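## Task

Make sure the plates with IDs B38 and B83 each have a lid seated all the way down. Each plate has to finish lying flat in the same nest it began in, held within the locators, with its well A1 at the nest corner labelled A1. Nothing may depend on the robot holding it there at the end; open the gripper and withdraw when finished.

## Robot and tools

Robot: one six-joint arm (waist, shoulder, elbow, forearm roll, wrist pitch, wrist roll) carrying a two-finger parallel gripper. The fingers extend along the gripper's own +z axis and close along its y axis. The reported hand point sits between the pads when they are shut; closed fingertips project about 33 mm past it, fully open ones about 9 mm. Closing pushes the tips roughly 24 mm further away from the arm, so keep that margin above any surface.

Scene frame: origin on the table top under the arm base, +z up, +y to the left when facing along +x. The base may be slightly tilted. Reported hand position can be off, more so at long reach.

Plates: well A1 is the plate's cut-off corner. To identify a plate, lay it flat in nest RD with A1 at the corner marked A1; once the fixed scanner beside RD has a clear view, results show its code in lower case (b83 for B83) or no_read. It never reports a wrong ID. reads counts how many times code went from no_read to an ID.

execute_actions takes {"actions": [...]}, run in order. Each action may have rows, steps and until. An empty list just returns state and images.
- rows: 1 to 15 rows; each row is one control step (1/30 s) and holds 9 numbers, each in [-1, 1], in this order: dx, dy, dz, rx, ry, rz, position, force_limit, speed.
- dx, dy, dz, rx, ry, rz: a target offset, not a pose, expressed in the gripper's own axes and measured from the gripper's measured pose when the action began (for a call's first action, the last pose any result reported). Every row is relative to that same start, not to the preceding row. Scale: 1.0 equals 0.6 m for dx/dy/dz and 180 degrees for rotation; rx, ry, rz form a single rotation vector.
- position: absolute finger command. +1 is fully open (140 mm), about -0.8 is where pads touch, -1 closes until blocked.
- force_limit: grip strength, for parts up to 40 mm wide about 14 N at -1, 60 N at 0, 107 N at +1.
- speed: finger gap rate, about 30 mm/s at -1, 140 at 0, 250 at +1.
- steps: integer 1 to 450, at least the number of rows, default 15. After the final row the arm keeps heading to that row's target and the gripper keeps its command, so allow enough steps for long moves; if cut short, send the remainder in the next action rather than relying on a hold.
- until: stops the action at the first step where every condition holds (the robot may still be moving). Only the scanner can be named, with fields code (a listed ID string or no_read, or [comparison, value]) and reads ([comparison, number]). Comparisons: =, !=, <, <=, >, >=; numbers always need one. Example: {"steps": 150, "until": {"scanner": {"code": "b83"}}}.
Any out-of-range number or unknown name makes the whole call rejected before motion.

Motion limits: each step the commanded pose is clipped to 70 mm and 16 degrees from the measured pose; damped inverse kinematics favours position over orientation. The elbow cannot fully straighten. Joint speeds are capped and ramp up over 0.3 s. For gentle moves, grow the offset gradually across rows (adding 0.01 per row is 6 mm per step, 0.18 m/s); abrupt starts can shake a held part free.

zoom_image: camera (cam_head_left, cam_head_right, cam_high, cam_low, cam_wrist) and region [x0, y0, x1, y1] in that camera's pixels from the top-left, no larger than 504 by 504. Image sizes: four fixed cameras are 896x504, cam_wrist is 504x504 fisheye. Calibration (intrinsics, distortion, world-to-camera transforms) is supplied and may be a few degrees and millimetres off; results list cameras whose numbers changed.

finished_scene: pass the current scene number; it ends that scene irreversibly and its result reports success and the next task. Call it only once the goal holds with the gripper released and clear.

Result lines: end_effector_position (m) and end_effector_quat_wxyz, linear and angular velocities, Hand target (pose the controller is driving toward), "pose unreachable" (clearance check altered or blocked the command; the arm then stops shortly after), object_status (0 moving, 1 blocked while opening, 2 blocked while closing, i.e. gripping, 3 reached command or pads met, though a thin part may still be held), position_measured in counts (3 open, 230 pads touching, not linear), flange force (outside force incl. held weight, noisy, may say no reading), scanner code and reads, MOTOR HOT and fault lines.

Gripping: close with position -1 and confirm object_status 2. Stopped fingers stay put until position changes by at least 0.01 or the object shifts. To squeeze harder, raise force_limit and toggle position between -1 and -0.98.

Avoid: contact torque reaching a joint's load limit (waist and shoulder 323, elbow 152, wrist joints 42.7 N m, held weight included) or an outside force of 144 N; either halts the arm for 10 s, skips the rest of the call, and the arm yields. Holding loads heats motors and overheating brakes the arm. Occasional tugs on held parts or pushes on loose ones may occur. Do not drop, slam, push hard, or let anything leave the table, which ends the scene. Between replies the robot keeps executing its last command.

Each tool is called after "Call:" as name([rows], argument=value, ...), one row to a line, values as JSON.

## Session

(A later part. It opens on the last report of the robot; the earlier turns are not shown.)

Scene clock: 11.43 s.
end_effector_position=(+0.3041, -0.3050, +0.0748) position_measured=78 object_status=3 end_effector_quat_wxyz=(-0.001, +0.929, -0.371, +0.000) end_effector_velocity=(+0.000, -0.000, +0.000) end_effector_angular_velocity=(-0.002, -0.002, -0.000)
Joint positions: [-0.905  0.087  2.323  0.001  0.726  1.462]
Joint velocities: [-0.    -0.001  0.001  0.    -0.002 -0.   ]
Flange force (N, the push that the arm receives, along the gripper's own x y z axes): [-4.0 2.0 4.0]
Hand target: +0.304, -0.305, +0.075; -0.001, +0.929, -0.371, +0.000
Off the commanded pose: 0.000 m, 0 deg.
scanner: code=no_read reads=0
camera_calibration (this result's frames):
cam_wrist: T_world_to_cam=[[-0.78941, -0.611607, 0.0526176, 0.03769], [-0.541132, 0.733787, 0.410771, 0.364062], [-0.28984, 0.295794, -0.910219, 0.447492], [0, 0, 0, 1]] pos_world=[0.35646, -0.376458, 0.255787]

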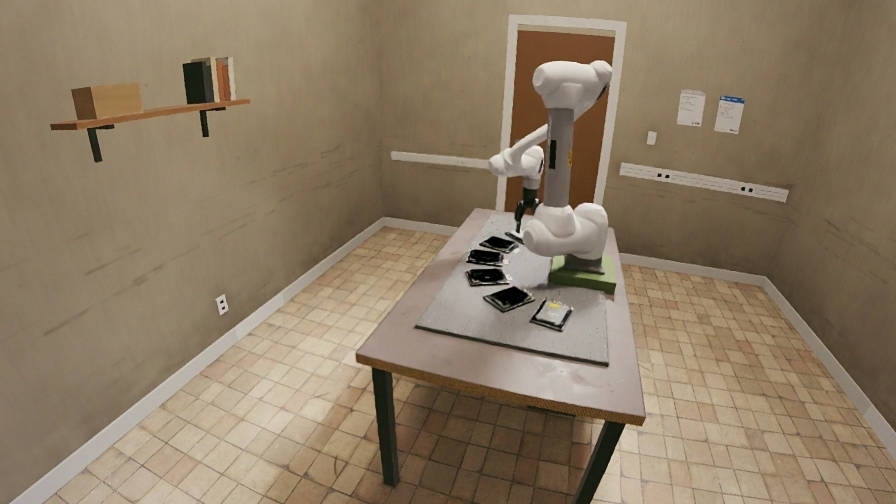

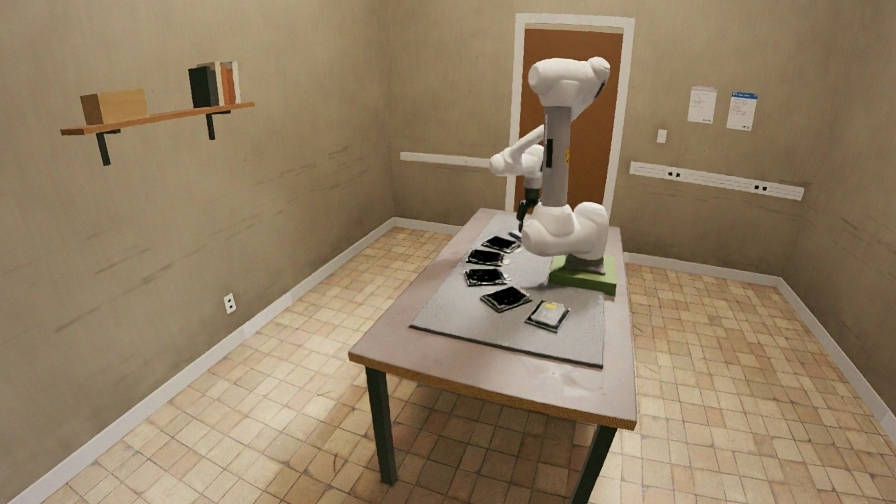

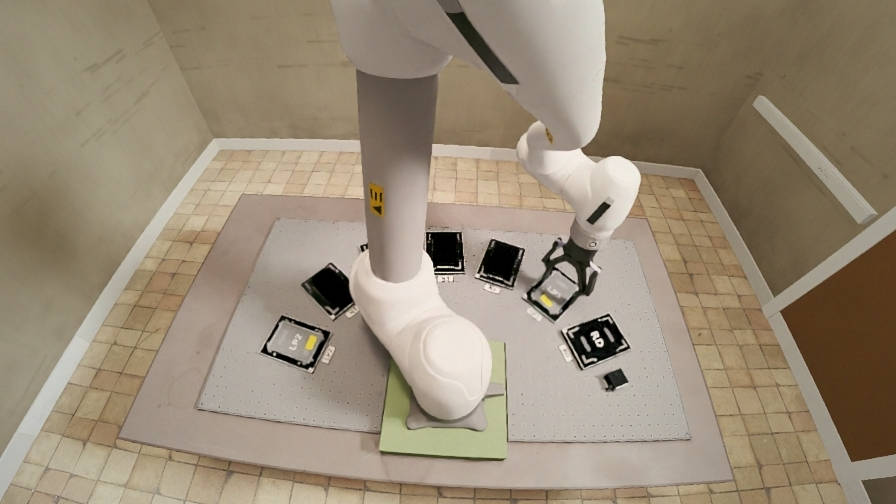

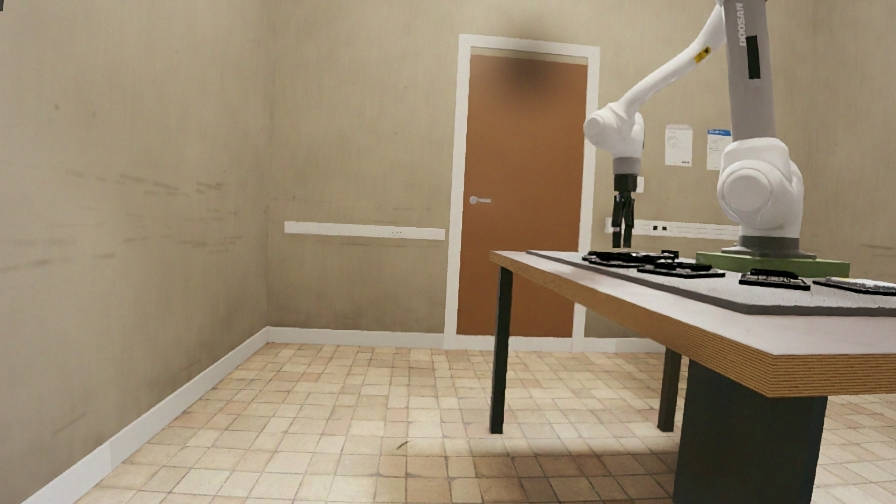

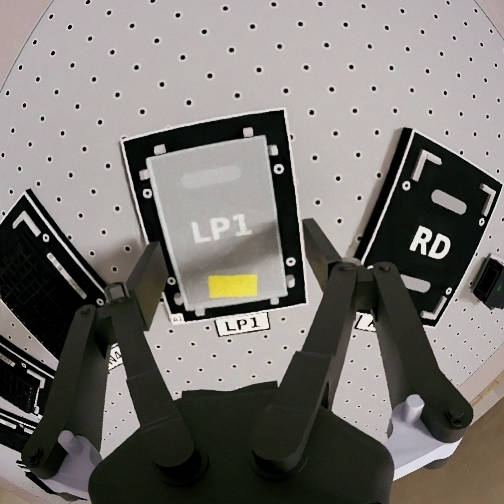

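Call:
execute_actions([
  {"rows": [[0.0001,-0.0010,0,0,0,-0.0001,0.4,-0.4,0],[0.0005,-0.0038,0,0,0,-0.0003,0.4,-0.4,0],[0.0010,-0.0075,0,0,0,-0.0006,0.4,-0.4,0],[0.0015,-0.0115,0.0007,0,0,-0.0008,0.4,-0.4,0],[0.0020,-0.0152,0.0027,0,0,-0.0011,0.4,-0.4,0],[0.0024,-0.0180,0.0057,0,0,-0.0013,0.4,-0.4,0],[0.0025,-0.0190,0.0094,0,0,-0.0014,0.4,-0.4,0],[0.0025,-0.0190,0.0137,0,0,-0.0014,0.4,-0.4,0],[0.0025,-0.0190,0.0182,0,0,-0.0014,0.4,-0.4,0],[0.0025,-0.0190,0.0226,0,0,-0.0014,0.4,-0.4,0],[0.0025,-0.0190,0.0269,0,0,-0.0014,0.4,-0.4,0],[0.0025,-0.0190,0.0306,0,0,-0.0014,0.4,-0.4,0],[0.0025,-0.0190,0.0336,0,0,-0.0014,0.4,-0.4,0],[0.0025,-0.0190,0.0356,0,0,-0.0014,0.4,-0.4,0],[0.0025,-0.0190,0.0363,0,0,-0.0014,0.4,-0.4,0]], "steps": 20},
])

Call:
zoom_image(camera="cam_wrist", region=[110, 80, 350, 340])

Scene clock: 13.40 s.
end_effector_position=(+0.3131, -0.2978, +0.0532) position_measured=78 object_status=3 end_effector_quat_wxyz=(-0.001, +0.929, -0.369, +0.000) end_effector_velocity=(+0.000, -0.000, -0.003) end_effector_angular_velocity=(-0.000, -0.000, -0.002)
Joint positions: [-0.878  0.126  2.337  0.001  0.673  1.485]
Joint velocities: [ 0.     0.006  0.002  0.    -0.008  0.002]
Flange force (N, the push that the arm receives, along the gripper's own x y z axes): [0.4 0.0 4.2]
Hand target: +0.313, -0.298, +0.053; -0.001, +0.929, -0.369, +0.000
Off the commanded pose: 0.000 m, 0 deg.
scanner: code=no_read reads=0
camera_calibration (this result's frames):
cam_wrist: T_world_to_cam=[[-0.786691, -0.615109, 0.0525268, 0.0484965], [-0.544428, 0.731367, 0.410731, 0.372775], [-0.291061, 0.294521, -0.910242, 0.428336], [0, 0, 0, 1]] pos_world=[0.365773, -0.368959, 0.234232]

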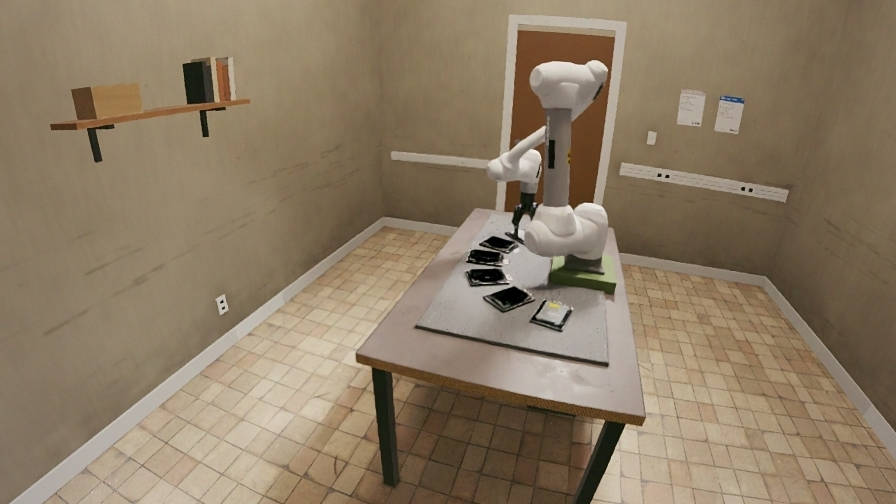

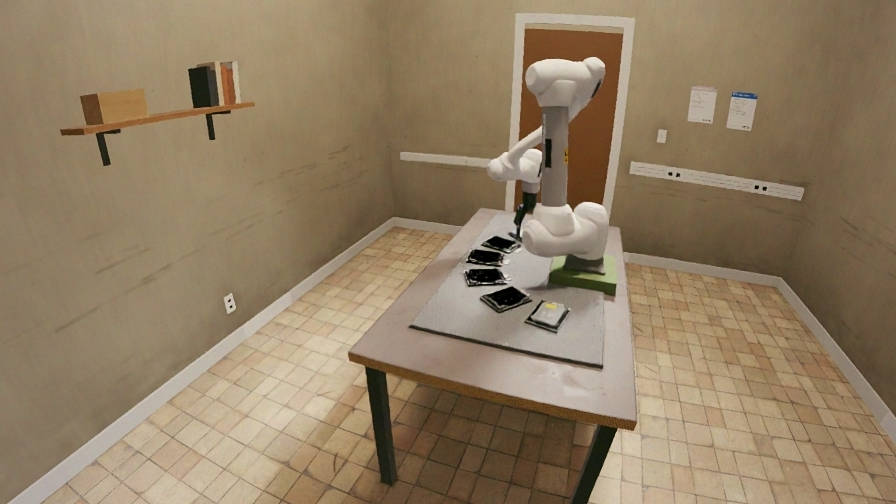

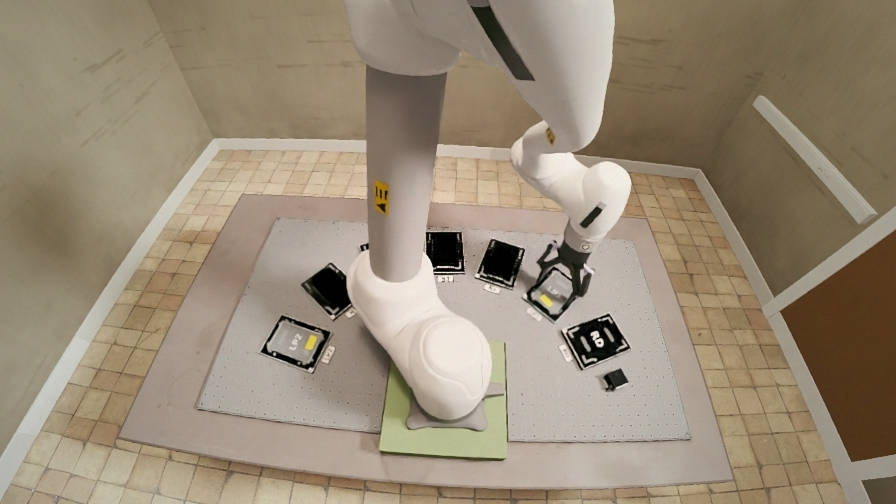

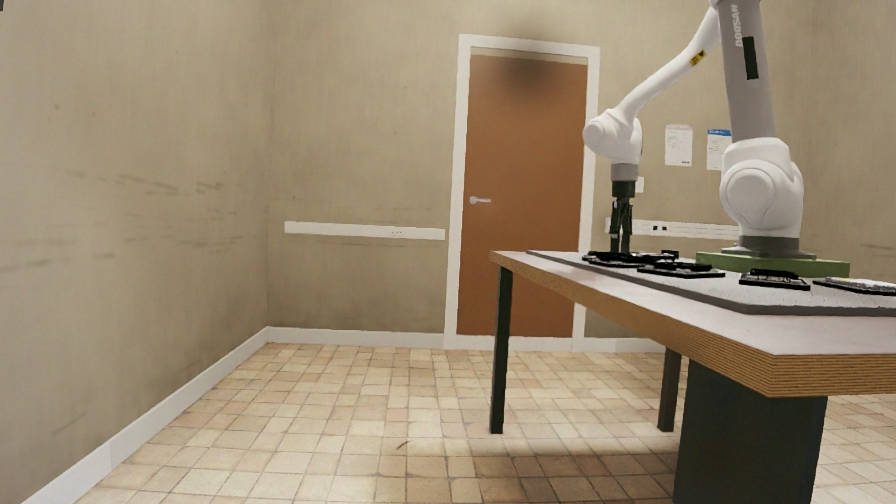

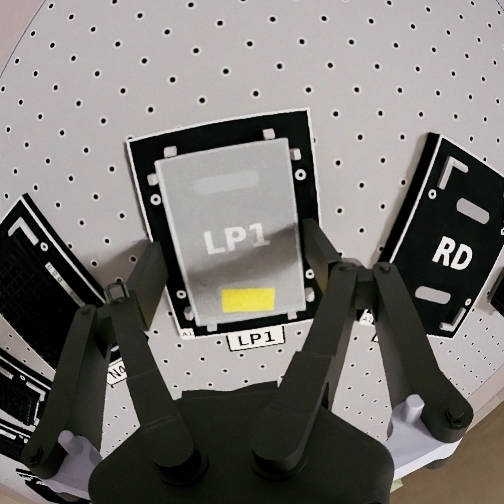

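Region (110, 80, 350, 340) of cam_wrist's 504x504 image, scaled by 1.938, with more detail than that image has; it fills the left 465 columns of this view, and the rest is white.

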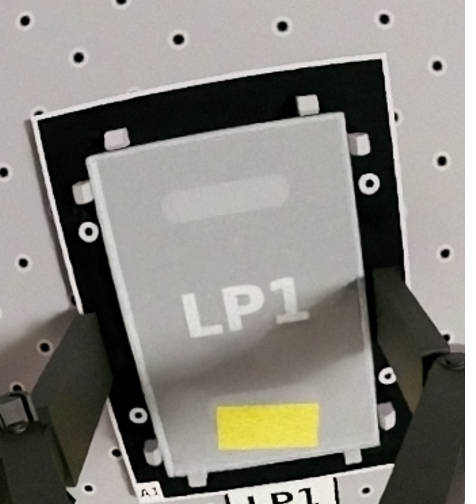

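Call:
execute_actions(actions=[])

Scene clock: 14.03 s.
end_effector_position=(+0.3131, -0.2978, +0.0530) position_measured=78 object_status=3 end_effector_quat_wxyz=(-0.001, +0.929, -0.369, +0.000) end_effector_velocity=(-0.000, -0.000, -0.000) end_effector_angular_velocity=(-0.000, +0.000, -0.001)
Joint positions: [-0.878  0.126  2.337  0.001  0.673  1.485]
Joint velocities: [-0.001 -0.     0.    -0.    -0.     0.001]
Flange force (N, the push that the arm receives, along the gripper's own x y z axes): [-1.2 1.3 5.0]
Hand target: +0.313, -0.298, +0.053; -0.001, +0.929, -0.369, +0.000
Off the commanded pose: 0.000 m, 0 deg.
scanner: code=no_read reads=0
camera_calibration (this result's frames):
cam_wrist: T_world_to_cam=[[-0.786685, -0.615116, 0.052529, 0.0485123], [-0.544426, 0.731356, 0.410754, 0.372854], [-0.291079, 0.294536, -0.910232, 0.428132], [0, 0, 0, 1]] pos_world=[0.365776, -0.368949, 0.233999]

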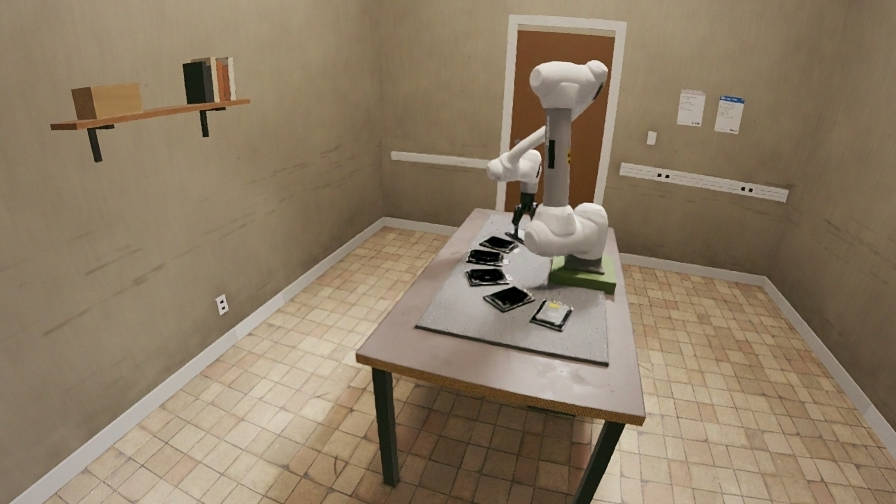

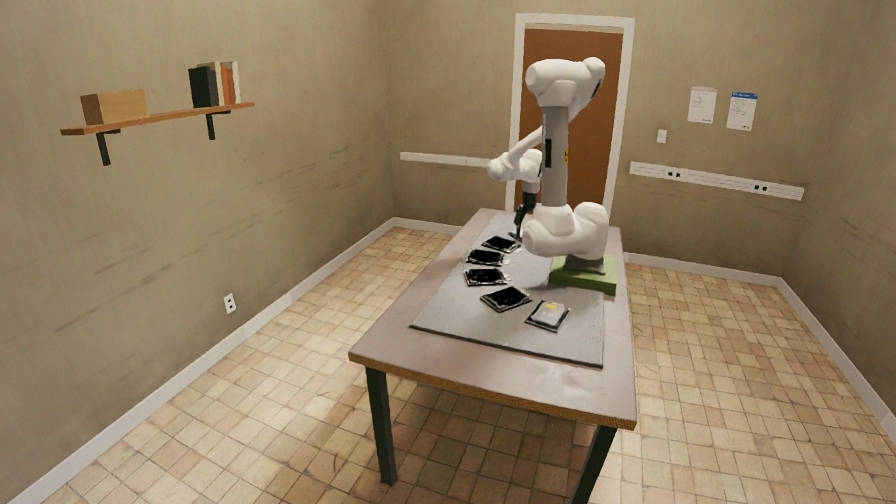

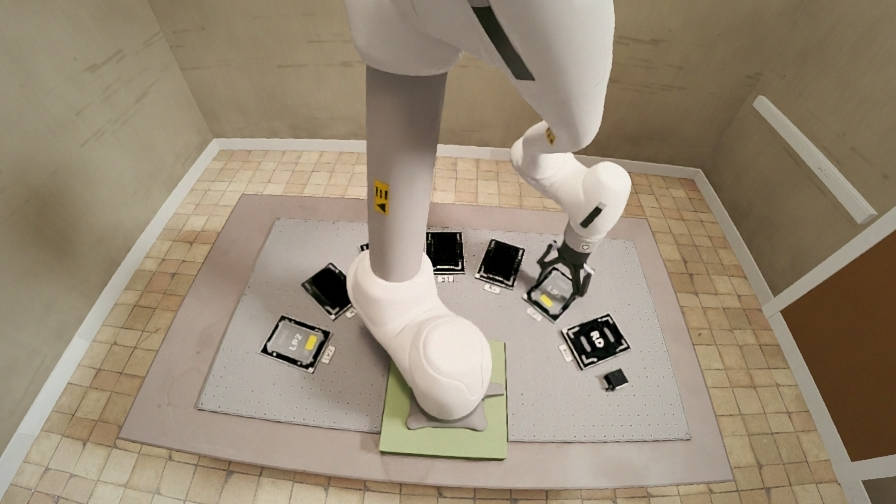

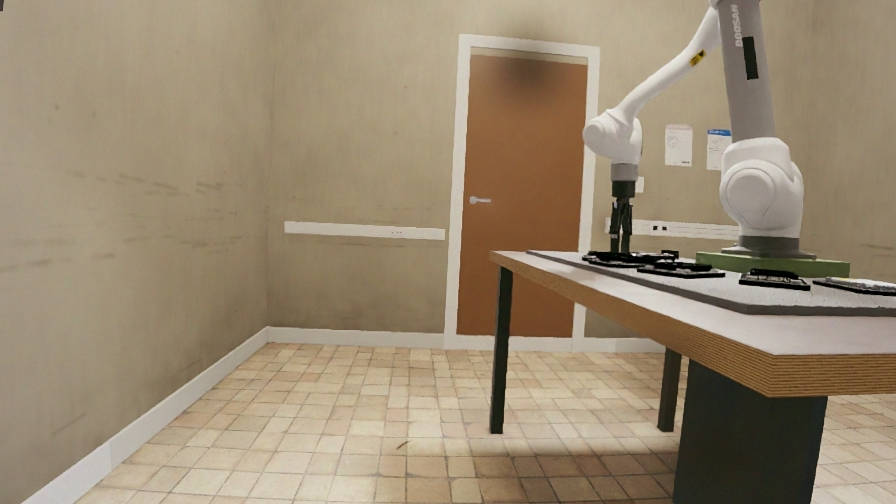

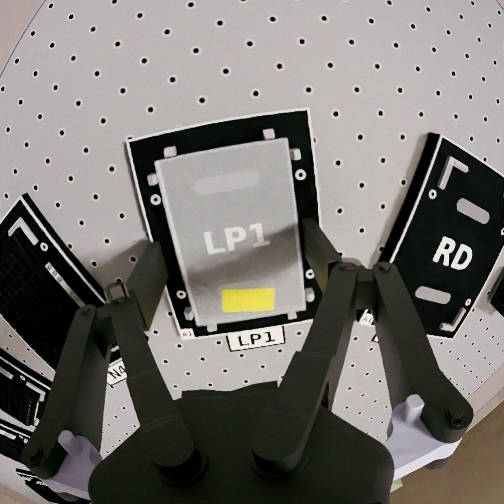

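Call:
execute_actions([
  {"rows": [[0,0,0,0,0,0,-1,-0.4,-0.6]], "steps": 15},
])

Scene clock: 14.67 s.
end_effector_position=(+0.3131, -0.2978, +0.0530) position_measured=101 object_status=2 end_effector_quat_wxyz=(-0.001, +0.929, -0.369, +0.000) end_effector_velocity=(+0.001, -0.000, +0.000) end_effector_angular_velocity=(+0.000, -0.002, -0.003)
Joint positions: [-0.878  0.126  2.337  0.001  0.673  1.485]
Joint velocities: [ 0.    -0.    -0.001  0.002  0.     0.001]
Flange force (N, the push that the arm receives, along the gripper's own x y z axes): [-12.8 85.3 -59.5]
Hand target: +0.313, -0.298, +0.053; -0.001, +0.929, -0.369, +0.000
Off the commanded pose: 0.000 m, 0 deg.
scanner: code=no_read reads=0
camera_calibration (this result's frames):
cam_wrist: T_world_to_cam=[[-0.786696, -0.615097, 0.0525861, 0.0484699], [-0.544392, 0.731383, 0.410751, 0.372858], [-0.291112, 0.294509, -0.91023, 0.428132], [0, 0, 0, 1]] pos_world=[0.365746, -0.368976, 0.233998]

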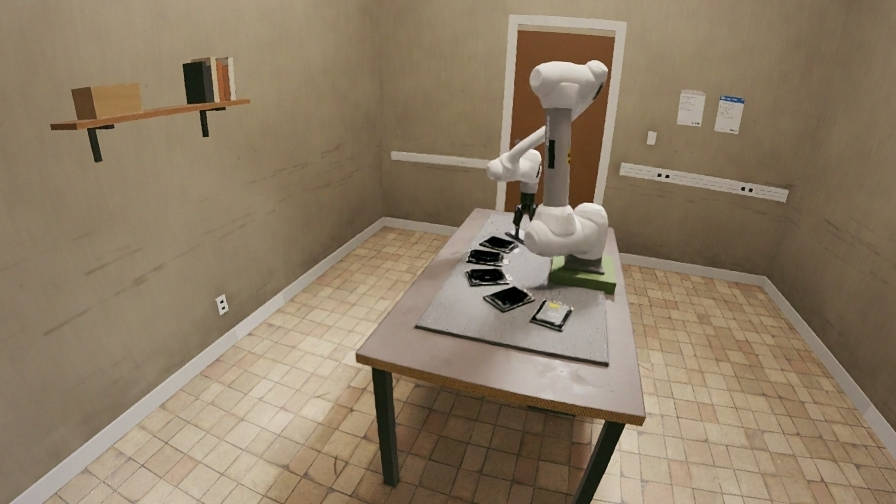

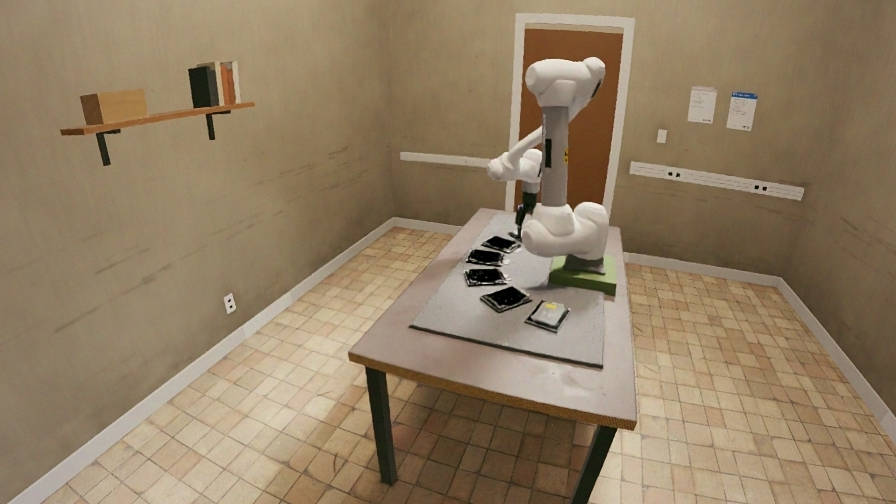

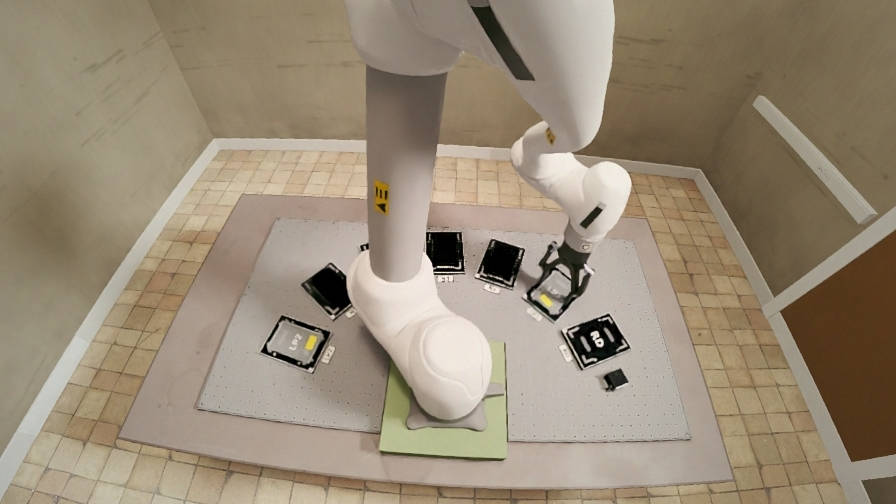

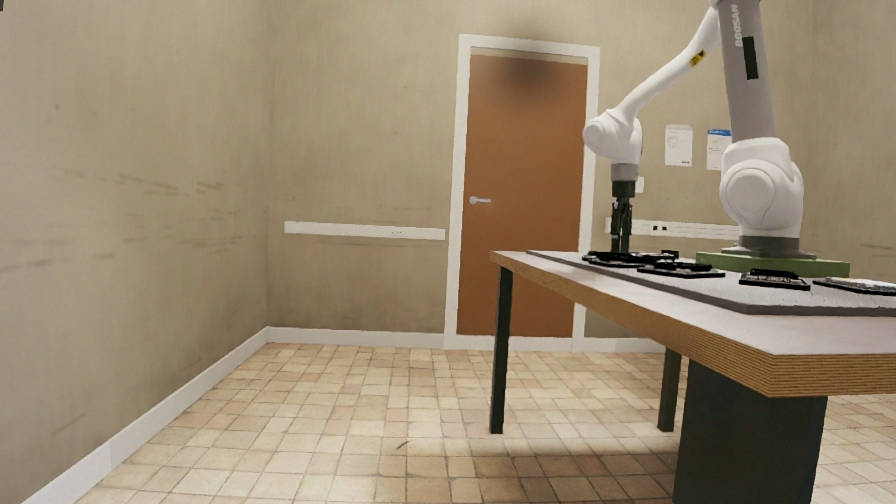

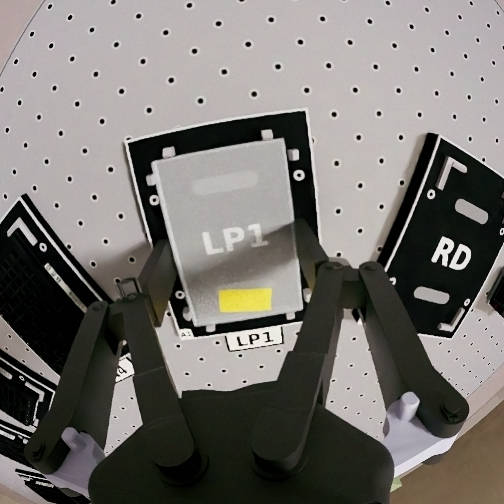

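Call:
execute_actions([
  {"rows": [[0,0.0008,-0.0002,0,0,0,-1,-0.4,-0.6],[0,0.0016,-0.0005,0,0,0,-1,-0.4,-0.6],[0,0.0024,-0.0008,0,0,0,-1,-0.4,-0.6],[0,0.0030,-0.0011,0,0,0,-1,-0.4,-0.6],[0,0.0033,-0.0013,0,0,0,-1,-0.4,-0.6]], "steps": 8},
])

Scene clock: 15.33 s.
end_effector_position=(+0.3119, -0.2989, +0.0535) position_measured=103 object_status=2 end_effector_quat_wxyz=(-0.001, +0.929, -0.369, +0.000) end_effector_velocity=(-0.002, -0.002, +0.001) end_effector_angular_velocity=(+0.000, +0.001, +0.000)
Joint positions: [-0.882  0.125  2.337  0.002  0.674  1.48 ]
Joint velocities: [-0.006 -0.001 -0.001 -0.001  0.004 -0.005]
Flange force (N, the push that the arm receives, along the gripper's own x y z axes): [-4.1 37.4 -35.5]
Hand target: +0.312, -0.299, +0.054; -0.001, +0.929, -0.369, +0.000
Off the commanded pose: 0.000 m, 0 deg.
scanner: code=no_read reads=0
camera_calibration (this result's frames):
cam_wrist: T_world_to_cam=[[-0.78687, -0.6149, 0.0522784, 0.0469502], [-0.544256, 0.731403, 0.410896, 0.372772], [-0.290897, 0.294869, -0.910182, 0.428685], [0, 0, 0, 1]] pos_world=[0.36453, -0.370182, 0.234557]

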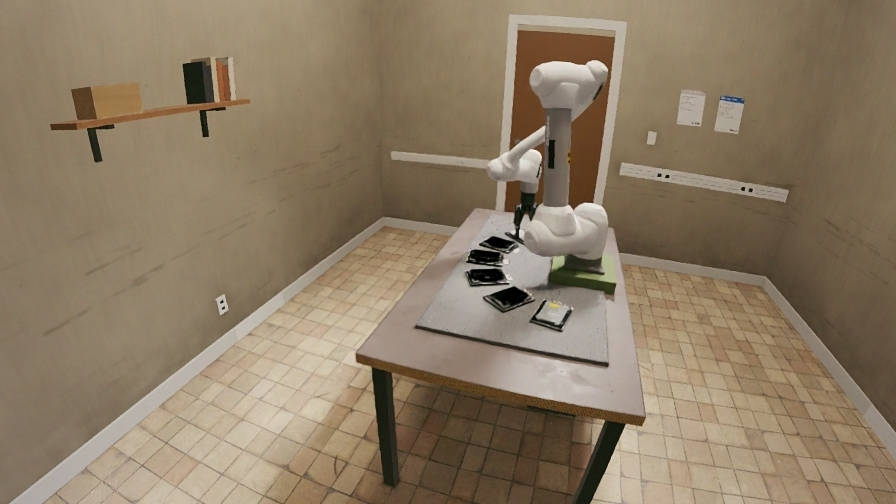

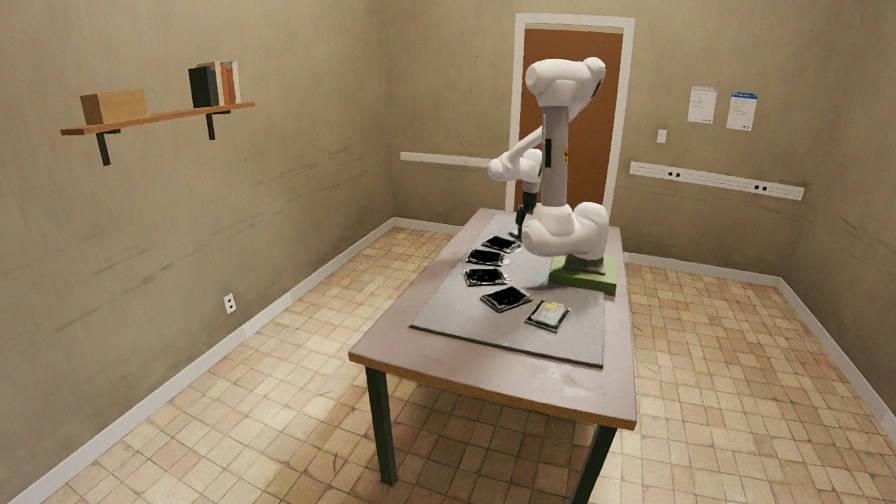

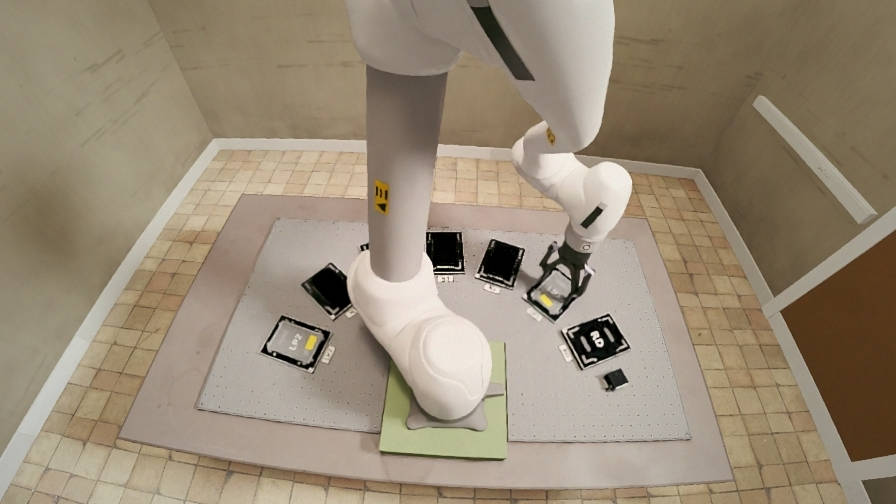

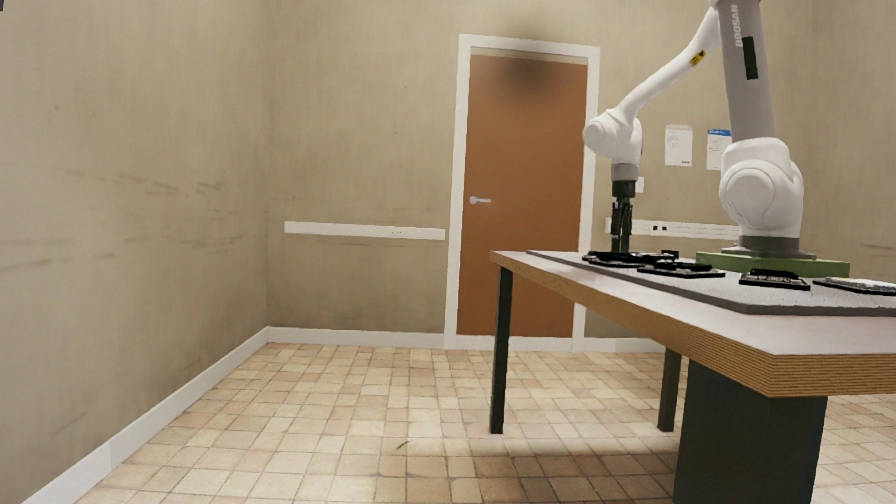

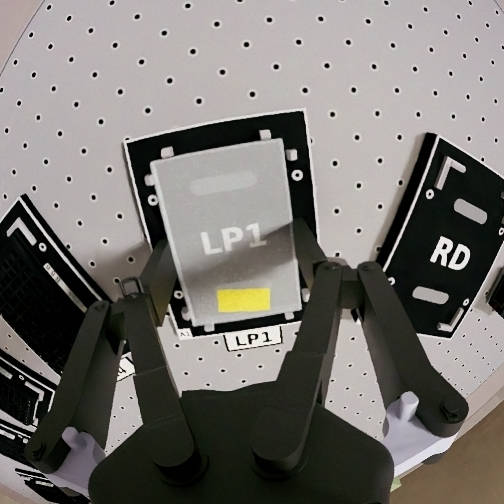

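Call:
execute_actions([
  {"rows": [[0,0.0008,-0.0005,0,0,0,-1,-0.4,-0.6],[0,0.0013,-0.0010,0,0,0,-1,-0.4,-0.6]], "steps": 6},
])

Scene clock: 15.67 s.
end_effector_position=(+0.3114, -0.2994, +0.0540) position_measured=103 object_status=0 end_effector_quat_wxyz=(-0.001, +0.929, -0.369, +0.000) end_effector_velocity=(-0.001, -0.001, +0.001) end_effector_angular_velocity=(+0.001, +0.001, -0.002)
Joint positions: [-0.883  0.124  2.336  0.002  0.676  1.479]
Joint velocities: [-0.003 -0.001 -0.001  0.     0.003 -0.001]
Flange force (N, the push that the arm receives, along the gripper's own x y z axes): [2.8 6.8 -8.3]
Hand target: +0.311, -0.299, +0.054; -0.001, +0.929, -0.369, +0.000
Off the commanded pose: 0.000 m, 0 deg.
scanner: code=no_read reads=0
camera_calibration (this result's frames):
cam_wrist: T_world_to_cam=[[-0.786795, -0.614995, 0.0522948, 0.0462007], [-0.544292, 0.731293, 0.411043, 0.372581], [-0.291032, 0.294943, -0.910115, 0.429148], [0, 0, 0, 1]] pos_world=[0.364039, -0.370627, 0.235012]

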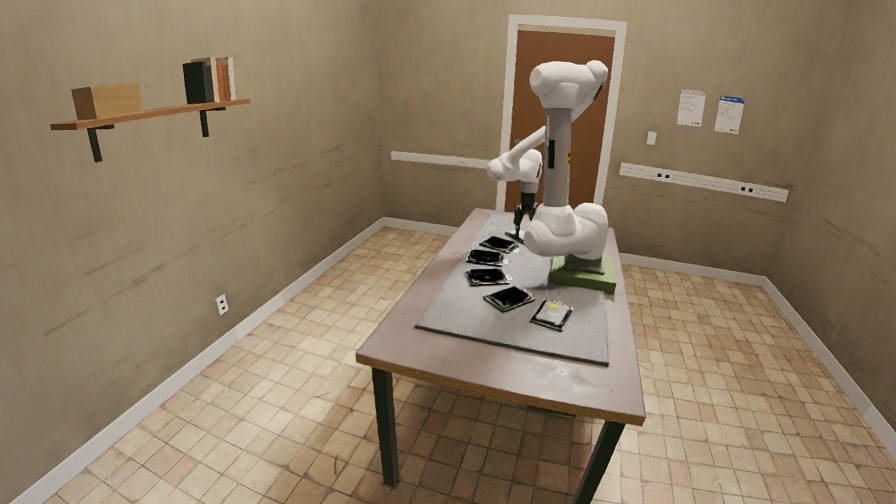

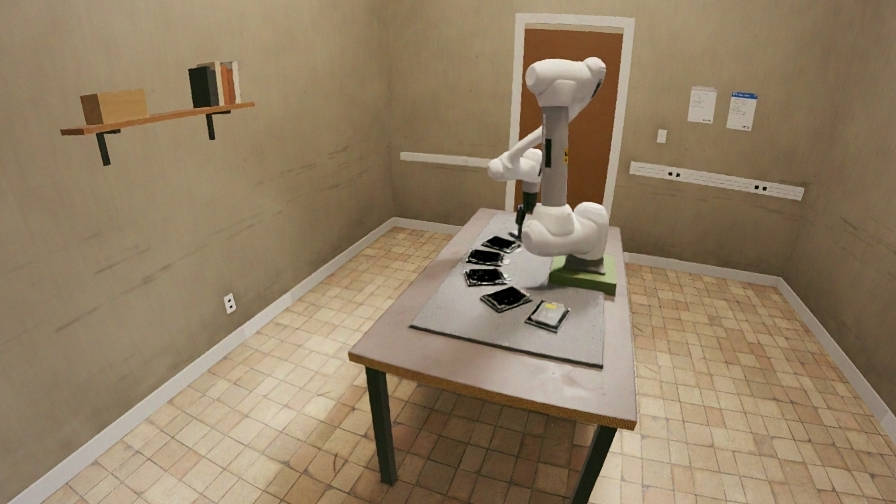

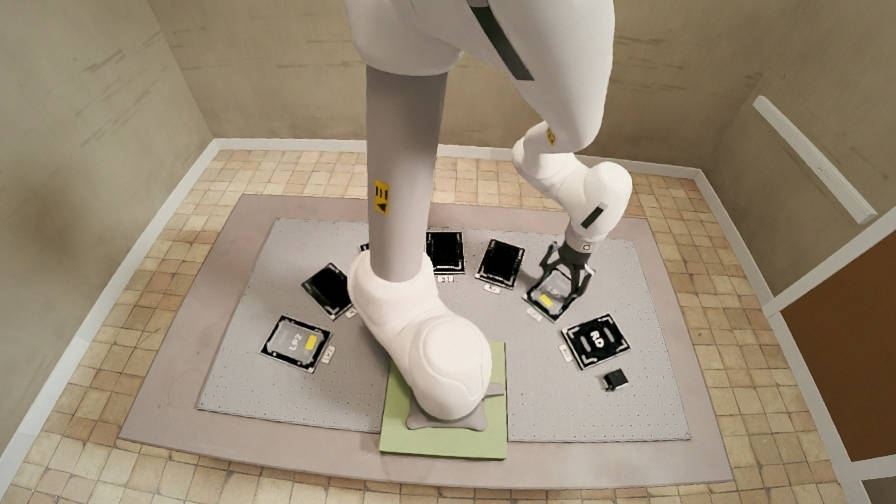

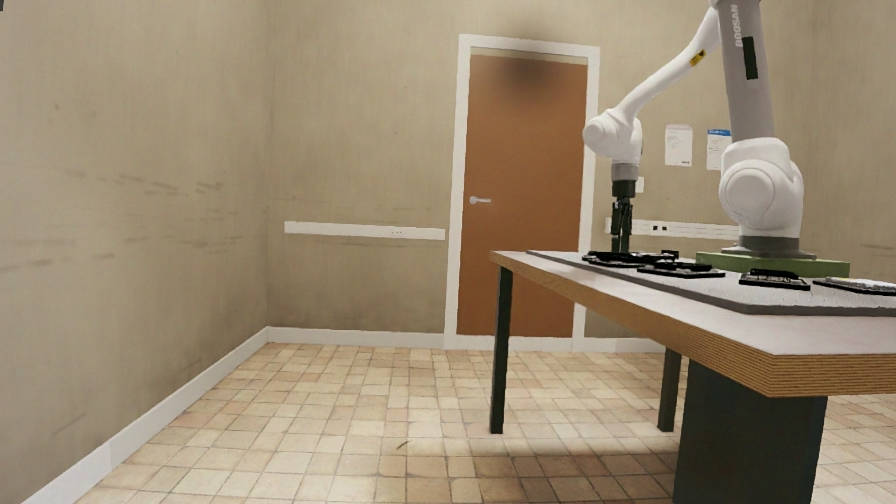

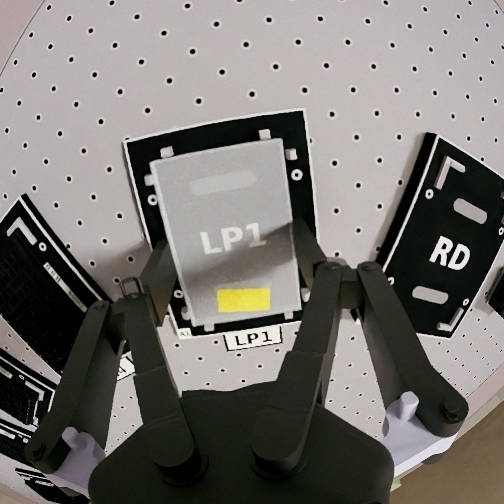

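Call:
execute_actions([
  {"rows": [[0,0,-0.0008,0,0,0,-1,-0.4,-0.6],[0,0,-0.0031,0,0,0,-1,-0.4,-0.6],[0,0,-0.0064,0,0,0,-1,-0.4,-0.6],[0,0,-0.0105,0,0,0,-1,-0.4,-0.6],[0,0,-0.0151,0,0,0,-1,-0.4,-0.6],[0,0,-0.0199,0,0,0,-1,-0.4,-0.6],[0,0,-0.0245,0,0,0,-1,-0.4,-0.6],[0,0,-0.0286,0,0,0,-1,-0.4,-0.6],[0,0,-0.0319,0,0,0,-1,-0.4,-0.6],[0,0,-0.0342,0,0,0,-1,-0.4,-0.6],[0,0,-0.035,0,0,0,-1,-0.4,-0.6]], "steps": 15},
])

Scene clock: 16.57 s.
end_effector_position=(+0.3113, -0.2994, +0.0747) position_measured=104 object_status=2 end_effector_quat_wxyz=(-0.001, +0.929, -0.369, +0.000) end_effector_velocity=(-0.001, -0.000, +0.006) end_effector_angular_velocity=(+0.000, +0.001, -0.001)
Joint positions: [-0.884  0.089  2.321  0.002  0.726  1.479]
Joint velocities: [-0.001 -0.009 -0.005 -0.002  0.015  0.002]
Flange force (N, the push that the arm receives, along the gripper's own x y z axes): [0.4 2.3 7.9]
Hand target: +0.311, -0.299, +0.075; -0.001, +0.929, -0.369, +0.000
Off the commanded pose: 0.000 m, 0 deg.
scanner: code=no_read reads=0
camera_calibration (this result's frames):
cam_wrist: T_world_to_cam=[[-0.786783, -0.615019, 0.0521966, 0.045083], [-0.544354, 0.731265, 0.411011, 0.364111], [-0.290949, 0.294963, -0.910135, 0.447919], [0, 0, 0, 1]] pos_world=[0.363997, -0.370654, 0.25566]

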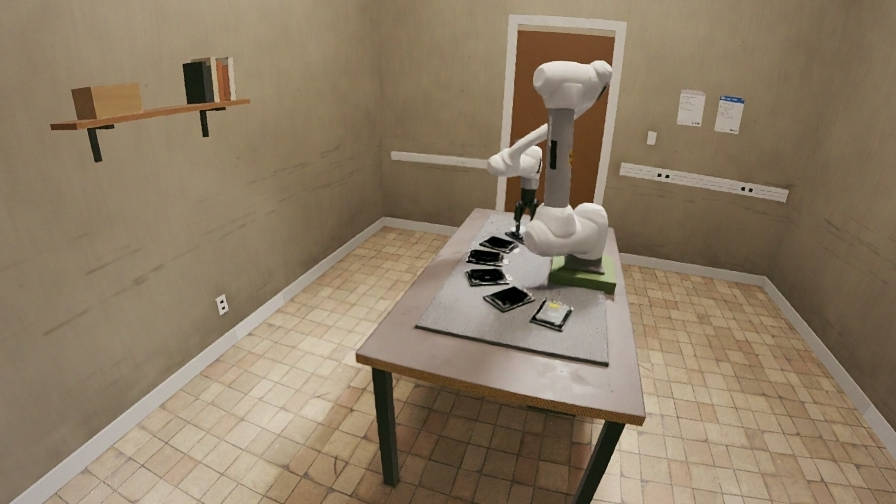

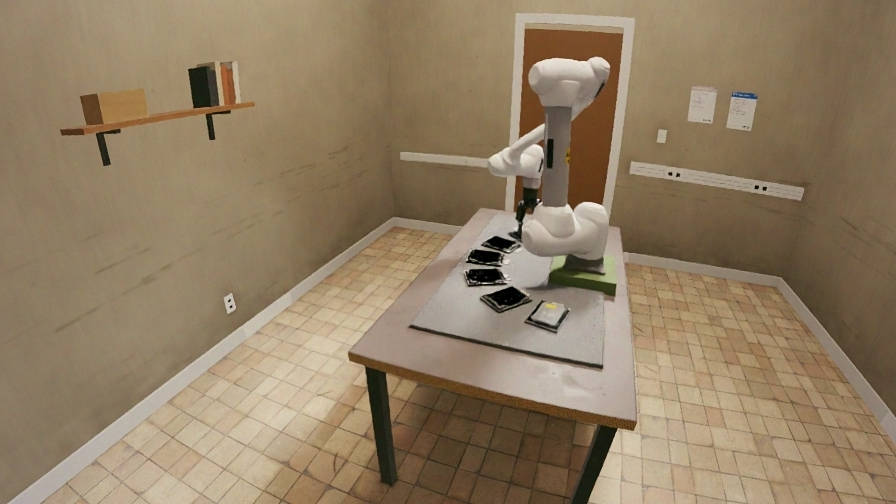

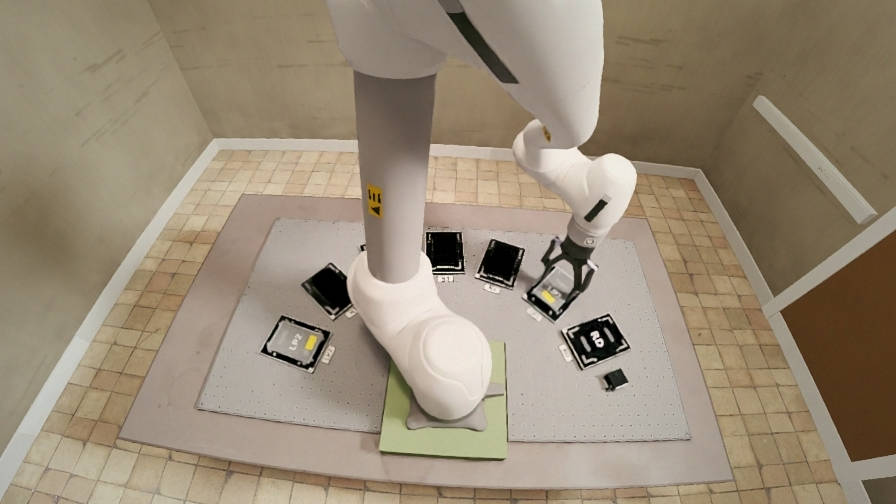

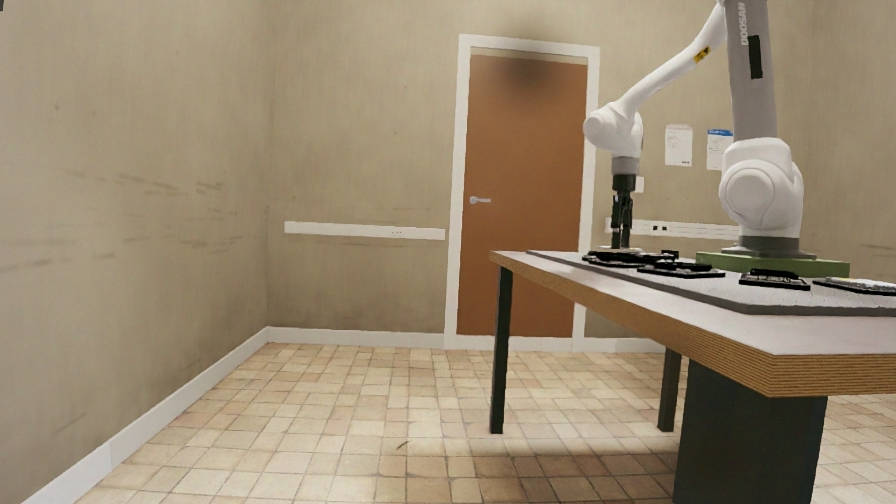

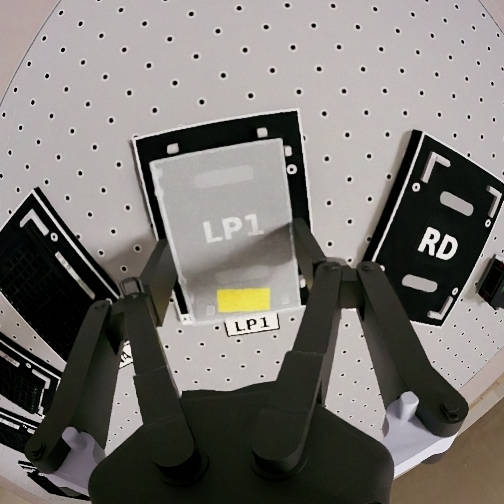

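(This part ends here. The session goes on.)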